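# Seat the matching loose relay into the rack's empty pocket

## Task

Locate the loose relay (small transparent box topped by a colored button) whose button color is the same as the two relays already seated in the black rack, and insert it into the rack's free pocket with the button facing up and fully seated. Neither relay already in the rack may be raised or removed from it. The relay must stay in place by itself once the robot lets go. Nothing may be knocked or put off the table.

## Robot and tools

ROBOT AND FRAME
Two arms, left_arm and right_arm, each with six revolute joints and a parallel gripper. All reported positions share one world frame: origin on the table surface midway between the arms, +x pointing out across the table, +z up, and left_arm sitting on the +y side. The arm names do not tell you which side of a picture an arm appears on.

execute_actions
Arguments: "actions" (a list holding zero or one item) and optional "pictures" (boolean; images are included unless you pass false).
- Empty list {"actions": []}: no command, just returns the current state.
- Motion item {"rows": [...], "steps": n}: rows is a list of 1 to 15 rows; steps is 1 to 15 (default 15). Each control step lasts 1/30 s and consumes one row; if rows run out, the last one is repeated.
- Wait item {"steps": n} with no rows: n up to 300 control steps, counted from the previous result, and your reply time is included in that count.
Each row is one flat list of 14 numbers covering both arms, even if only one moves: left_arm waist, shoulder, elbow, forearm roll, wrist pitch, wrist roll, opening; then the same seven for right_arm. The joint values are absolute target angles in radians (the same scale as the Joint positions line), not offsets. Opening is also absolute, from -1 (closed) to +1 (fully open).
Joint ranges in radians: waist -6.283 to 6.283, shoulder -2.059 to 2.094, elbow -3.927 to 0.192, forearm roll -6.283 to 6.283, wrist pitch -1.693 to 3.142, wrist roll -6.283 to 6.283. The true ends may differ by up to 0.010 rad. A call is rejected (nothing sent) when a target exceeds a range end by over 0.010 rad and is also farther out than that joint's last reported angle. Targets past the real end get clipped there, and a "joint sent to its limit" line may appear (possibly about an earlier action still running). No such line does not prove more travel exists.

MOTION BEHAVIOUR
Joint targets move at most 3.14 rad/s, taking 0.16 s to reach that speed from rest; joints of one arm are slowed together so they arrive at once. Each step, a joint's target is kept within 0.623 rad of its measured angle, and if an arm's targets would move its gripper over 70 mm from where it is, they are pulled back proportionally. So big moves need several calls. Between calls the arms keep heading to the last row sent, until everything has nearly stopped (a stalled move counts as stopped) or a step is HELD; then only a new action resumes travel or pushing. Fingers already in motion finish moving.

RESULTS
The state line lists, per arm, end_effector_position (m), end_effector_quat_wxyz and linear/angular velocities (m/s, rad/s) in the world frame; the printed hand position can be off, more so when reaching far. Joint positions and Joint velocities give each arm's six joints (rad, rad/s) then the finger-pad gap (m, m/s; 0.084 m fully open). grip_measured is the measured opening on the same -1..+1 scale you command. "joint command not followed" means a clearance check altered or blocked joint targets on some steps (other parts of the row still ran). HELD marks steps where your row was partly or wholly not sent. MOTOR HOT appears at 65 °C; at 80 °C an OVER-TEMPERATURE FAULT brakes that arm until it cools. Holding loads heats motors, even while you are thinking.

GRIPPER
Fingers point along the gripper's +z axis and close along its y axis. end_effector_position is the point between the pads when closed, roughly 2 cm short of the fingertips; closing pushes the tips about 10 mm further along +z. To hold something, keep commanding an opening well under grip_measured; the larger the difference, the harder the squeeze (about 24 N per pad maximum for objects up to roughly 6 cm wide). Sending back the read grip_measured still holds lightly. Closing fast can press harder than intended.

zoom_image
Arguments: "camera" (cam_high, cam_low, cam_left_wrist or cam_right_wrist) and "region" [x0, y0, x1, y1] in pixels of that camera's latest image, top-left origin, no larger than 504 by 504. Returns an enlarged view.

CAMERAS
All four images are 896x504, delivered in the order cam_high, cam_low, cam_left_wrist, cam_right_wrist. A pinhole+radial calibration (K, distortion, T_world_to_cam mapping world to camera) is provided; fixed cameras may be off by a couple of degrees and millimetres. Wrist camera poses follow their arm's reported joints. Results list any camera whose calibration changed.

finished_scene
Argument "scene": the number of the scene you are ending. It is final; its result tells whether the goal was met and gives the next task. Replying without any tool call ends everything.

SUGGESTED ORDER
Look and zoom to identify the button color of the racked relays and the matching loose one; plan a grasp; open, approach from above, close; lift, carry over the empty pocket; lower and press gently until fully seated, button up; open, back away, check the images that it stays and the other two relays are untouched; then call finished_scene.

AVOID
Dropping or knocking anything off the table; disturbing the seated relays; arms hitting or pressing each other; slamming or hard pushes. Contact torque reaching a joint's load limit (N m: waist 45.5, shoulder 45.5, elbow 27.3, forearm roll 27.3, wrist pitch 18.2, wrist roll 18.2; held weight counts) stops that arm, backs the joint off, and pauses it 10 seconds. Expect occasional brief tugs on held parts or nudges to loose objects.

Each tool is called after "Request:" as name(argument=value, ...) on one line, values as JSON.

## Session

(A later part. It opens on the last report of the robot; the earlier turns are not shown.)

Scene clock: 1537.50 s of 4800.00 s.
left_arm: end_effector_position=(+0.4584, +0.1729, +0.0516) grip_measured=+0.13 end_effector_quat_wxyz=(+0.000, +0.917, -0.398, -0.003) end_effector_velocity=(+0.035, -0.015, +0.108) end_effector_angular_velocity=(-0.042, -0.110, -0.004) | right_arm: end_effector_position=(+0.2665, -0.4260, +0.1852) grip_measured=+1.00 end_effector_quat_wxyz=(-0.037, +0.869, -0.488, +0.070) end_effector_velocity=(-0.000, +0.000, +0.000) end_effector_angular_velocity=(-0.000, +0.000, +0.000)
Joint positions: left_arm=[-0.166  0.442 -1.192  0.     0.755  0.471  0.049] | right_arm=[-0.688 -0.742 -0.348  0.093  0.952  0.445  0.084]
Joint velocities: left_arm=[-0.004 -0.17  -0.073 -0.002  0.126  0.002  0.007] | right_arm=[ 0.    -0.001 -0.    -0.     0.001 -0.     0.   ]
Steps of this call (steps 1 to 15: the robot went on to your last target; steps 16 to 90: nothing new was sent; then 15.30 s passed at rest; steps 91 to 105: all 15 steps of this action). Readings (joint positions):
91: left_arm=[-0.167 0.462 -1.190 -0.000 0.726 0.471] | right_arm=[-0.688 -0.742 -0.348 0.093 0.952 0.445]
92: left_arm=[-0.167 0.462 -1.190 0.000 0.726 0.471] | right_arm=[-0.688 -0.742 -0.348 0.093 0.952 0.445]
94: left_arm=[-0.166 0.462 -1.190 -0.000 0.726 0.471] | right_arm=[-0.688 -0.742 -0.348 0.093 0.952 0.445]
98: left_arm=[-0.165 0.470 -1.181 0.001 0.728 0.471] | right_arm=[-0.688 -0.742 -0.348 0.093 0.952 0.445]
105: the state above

Now lift for a verification view.

Request:
execute_actions(actions=[{"rows": [[-0.1665,0.4004,-1.2034,0,0.8030,0.4706,0.3,-0.688,-0.742,-0.348,0.093,0.952,0.445,1.0],[-0.1665,0.3578,-1.2210,0,0.8632,0.4706,0.5,-0.688,-0.742,-0.348,0.093,0.952,0.445,1.0],[-0.1665,0.3129,-1.2503,0,0.9374,0.4706,0.7,-0.688,-0.742,-0.348,0.093,0.952,0.445,1.0],[-0.1665,0.25,-1.31,0,1.06,0.4706,0.7,-0.688,-0.742,-0.348,0.093,0.952,0.445,1.0]], "steps": 15}], pictures=false)

Request:
execute_actions(actions=[{"steps": 15}])

Scene clock: 1546.07 s of 4800.00 s.
left_arm: end_effector_position=(+0.4602, +0.1718, +0.1741) grip_measured=+0.69 end_effector_quat_wxyz=(-0.000, +0.917, -0.399, +0.003) end_effector_velocity=(-0.023, +0.008, +0.050) end_effector_angular_velocity=(+0.022, +0.061, -0.001) | right_arm: end_effector_position=(+0.2665, -0.4260, +0.1852) grip_measured=+1.00 end_effector_quat_wxyz=(-0.037, +0.869, -0.488, +0.070) end_effector_velocity=(-0.000, -0.000, -0.000) end_effector_angular_velocity=(-0.000, +0.001, +0.001)
Joint positions: left_arm=[-0.166  0.256 -1.305 -0.     1.043  0.471  0.073] | right_arm=[-0.688 -0.742 -0.348  0.093  0.952  0.445  0.084]
Joint velocities: left_arm=[-0.001 -0.083 -0.05   0.     0.197 -0.     0.001] | right_arm=[ 0.     0.    -0.    -0.001  0.    -0.    -0.   ]
Steps of this call (steps 1 to 30: the robot went on to your last target; steps 31 to 90: nothing new was sent; then 5.07 s passed at rest; steps 91 to 105: all 15 steps of this action). Readings (joint positions):
91: left_arm=[-0.167 0.428 -1.196 0.000 0.768 0.471] | right_arm=[-0.688 -0.742 -0.348 0.093 0.952 0.445]
92: left_arm=[-0.167 0.426 -1.196 0.000 0.771 0.471] | right_arm=[-0.688 -0.742 -0.348 0.093 0.952 0.445]
94: left_arm=[-0.167 0.411 -1.200 0.000 0.799 0.471] | right_arm=[-0.688 -0.742 -0.348 0.093 0.952 0.445]
98: left_arm=[-0.166 0.338 -1.248 -0.000 0.907 0.471] | right_arm=[-0.688 -0.742 -0.348 0.093 0.952 0.445]
105: the state above

Scene clock: 1546.57 s of 4800.00 s.
left_arm: end_effector_position=(+0.4581, +0.1726, +0.1778) grip_measured=+0.70 end_effector_quat_wxyz=(+0.000, +0.917, -0.399, -0.000) end_effector_velocity=(+0.000, -0.001, +0.002) end_effector_angular_velocity=(-0.001, -0.003, +0.000) | right_arm: end_effector_position=(+0.2665, -0.4260, +0.1852) grip_measured=+1.00 end_effector_quat_wxyz=(-0.037, +0.869, -0.488, +0.070) end_effector_velocity=(-0.000, -0.000, +0.000) end_effector_angular_velocity=(-0.001, +0.000, +0.002)
Joint positions: left_arm=[-0.167  0.25  -1.31   0.     1.06   0.471  0.073] | right_arm=[-0.688 -0.742 -0.348  0.093  0.952  0.445  0.084]
Joint velocities: left_arm=[-0.001 -0.002 -0.001 -0.    -0.    -0.001  0.   ] | right_arm=[-0.    -0.    -0.    -0.001  0.    -0.002 -0.   ]
Steps of this call (steps 1 to 15: the robot went on to your last target). Readings (joint positions):
1: left_arm=[-0.166 0.255 -1.307 -0.000 1.048 0.471] | right_arm=[-0.688 -0.742 -0.348 0.093 0.952 0.445]
2: left_arm=[-0.166 0.254 -1.307 0.000 1.052 0.471] | right_arm=[-0.688 -0.742 -0.348 0.093 0.952 0.445]
4: left_arm=[-0.167 0.253 -1.307 0.000 1.057 0.471] | right_arm=[-0.688 -0.742 -0.348 0.093 0.952 0.445]
8: left_arm=[-0.167 0.252 -1.309 0.000 1.059 0.471] | right_arm=[-0.688 -0.742 -0.348 0.093 0.952 0.445]
15: the state above
camera_calibration (this result's frames):
cam_left_wrist: T_world_to_cam=[[-0.738573, -0.674154, 0.00517663, 0.488382], [-0.67413, 0.738415, -0.0171028, 0.257308], [0.00770743, -0.0161214, -0.99984, 0.305341], [0, 0, 0, 1]] pos_world=[0.531811, 0.144168, 0.307165]
cam_right_wrist: T_world_to_cam=[[-0.843848, -0.523046, -0.119763, 0.0534569], [-0.514908, 0.85213, -0.0935073, 0.587197], [0.150962, -0.0172389, -0.988389, 0.267144], [0, 0, 0, 1]] pos_world=[0.307134, -0.467803, 0.325351]

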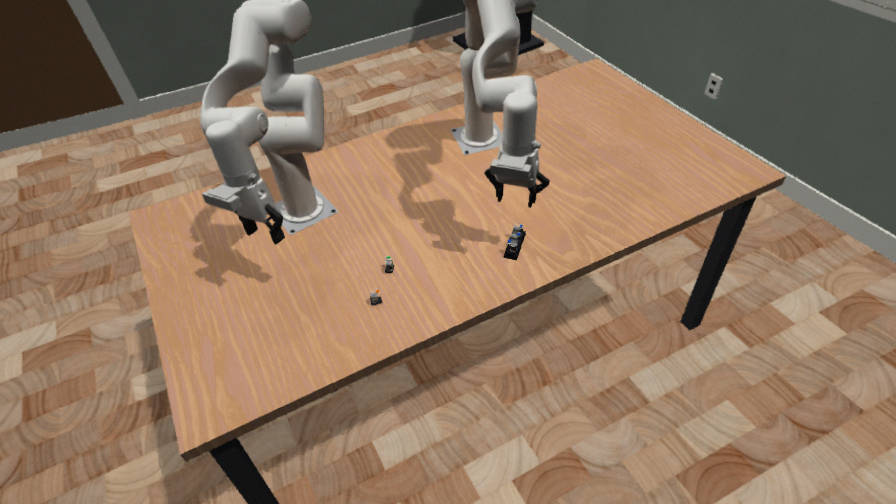

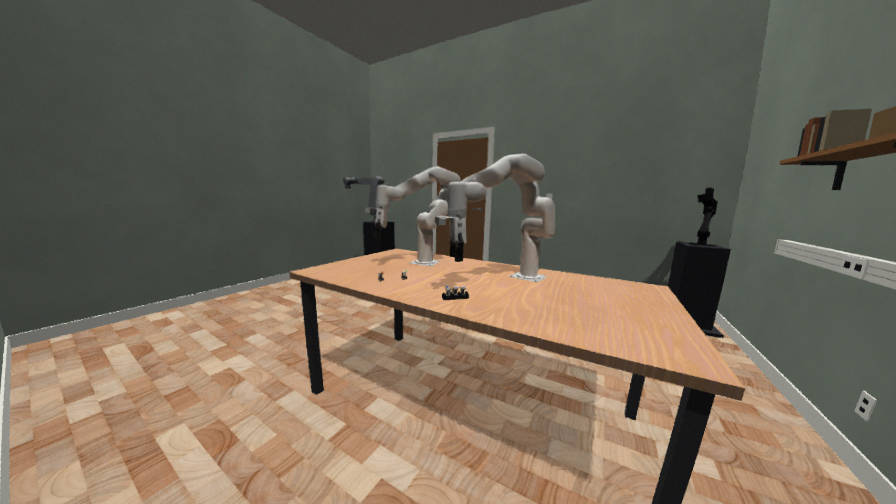

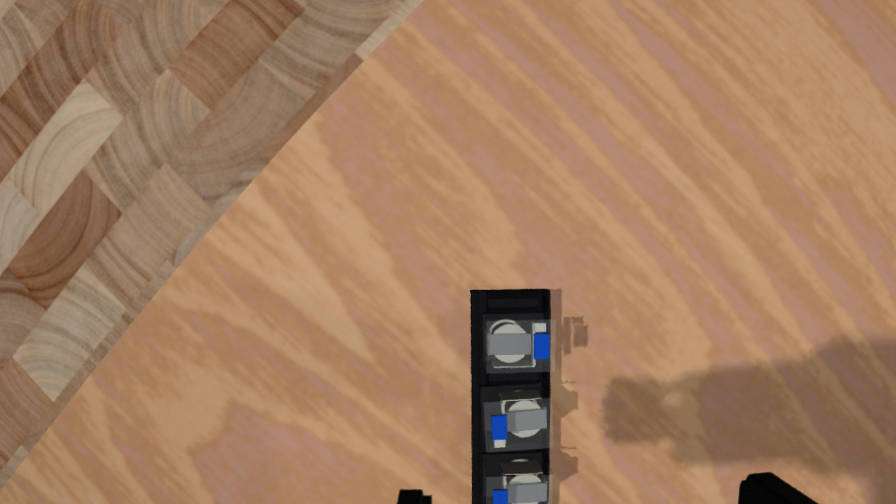

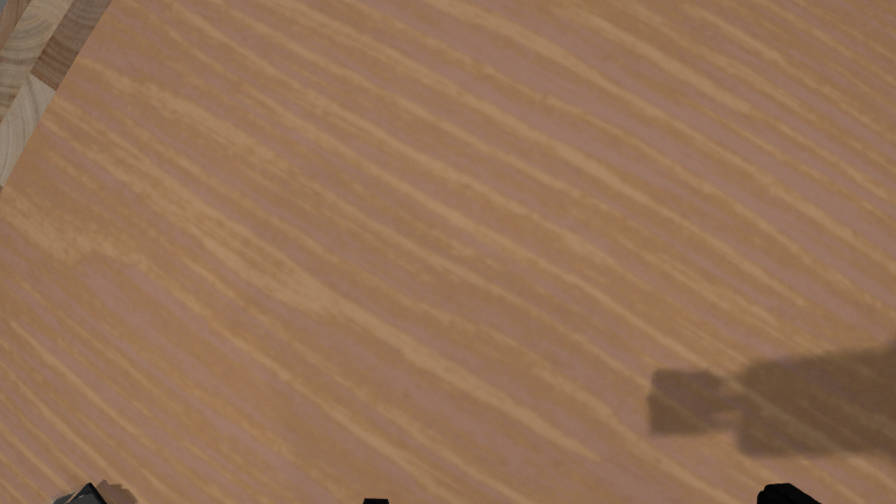

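Request:
zoom_image(camera="cam_left_wrist", region=[420, 280, 620, 504])

Request:
zoom_image(camera="cam_low", region=[430, 275, 480, 305])

Region (420, 280, 620, 504) of cam_left_wrist's 896x504 image, scaled by 2.250, with more detail than that image has; it fills the left 450 columns of this view, and the rest is white.

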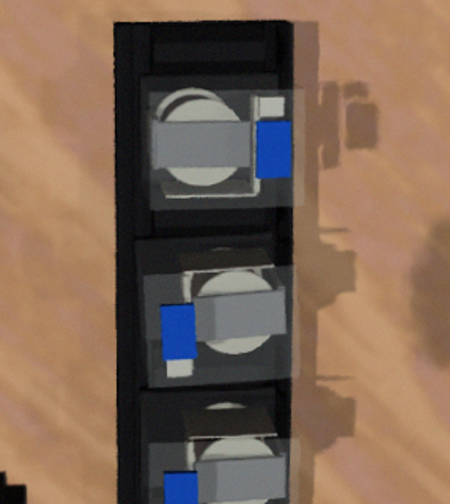

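Region (430, 275, 480, 305) of cam_low's 896x504 image, scaled by 10.080, with more detail than that image has; it fills the top 302 rows of this view, and the rest is white.

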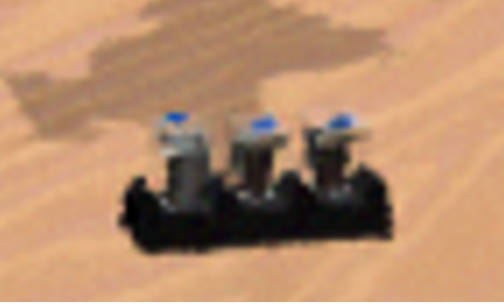

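Request:
finished_scene(scene=2)

The scene is finished: the task was done.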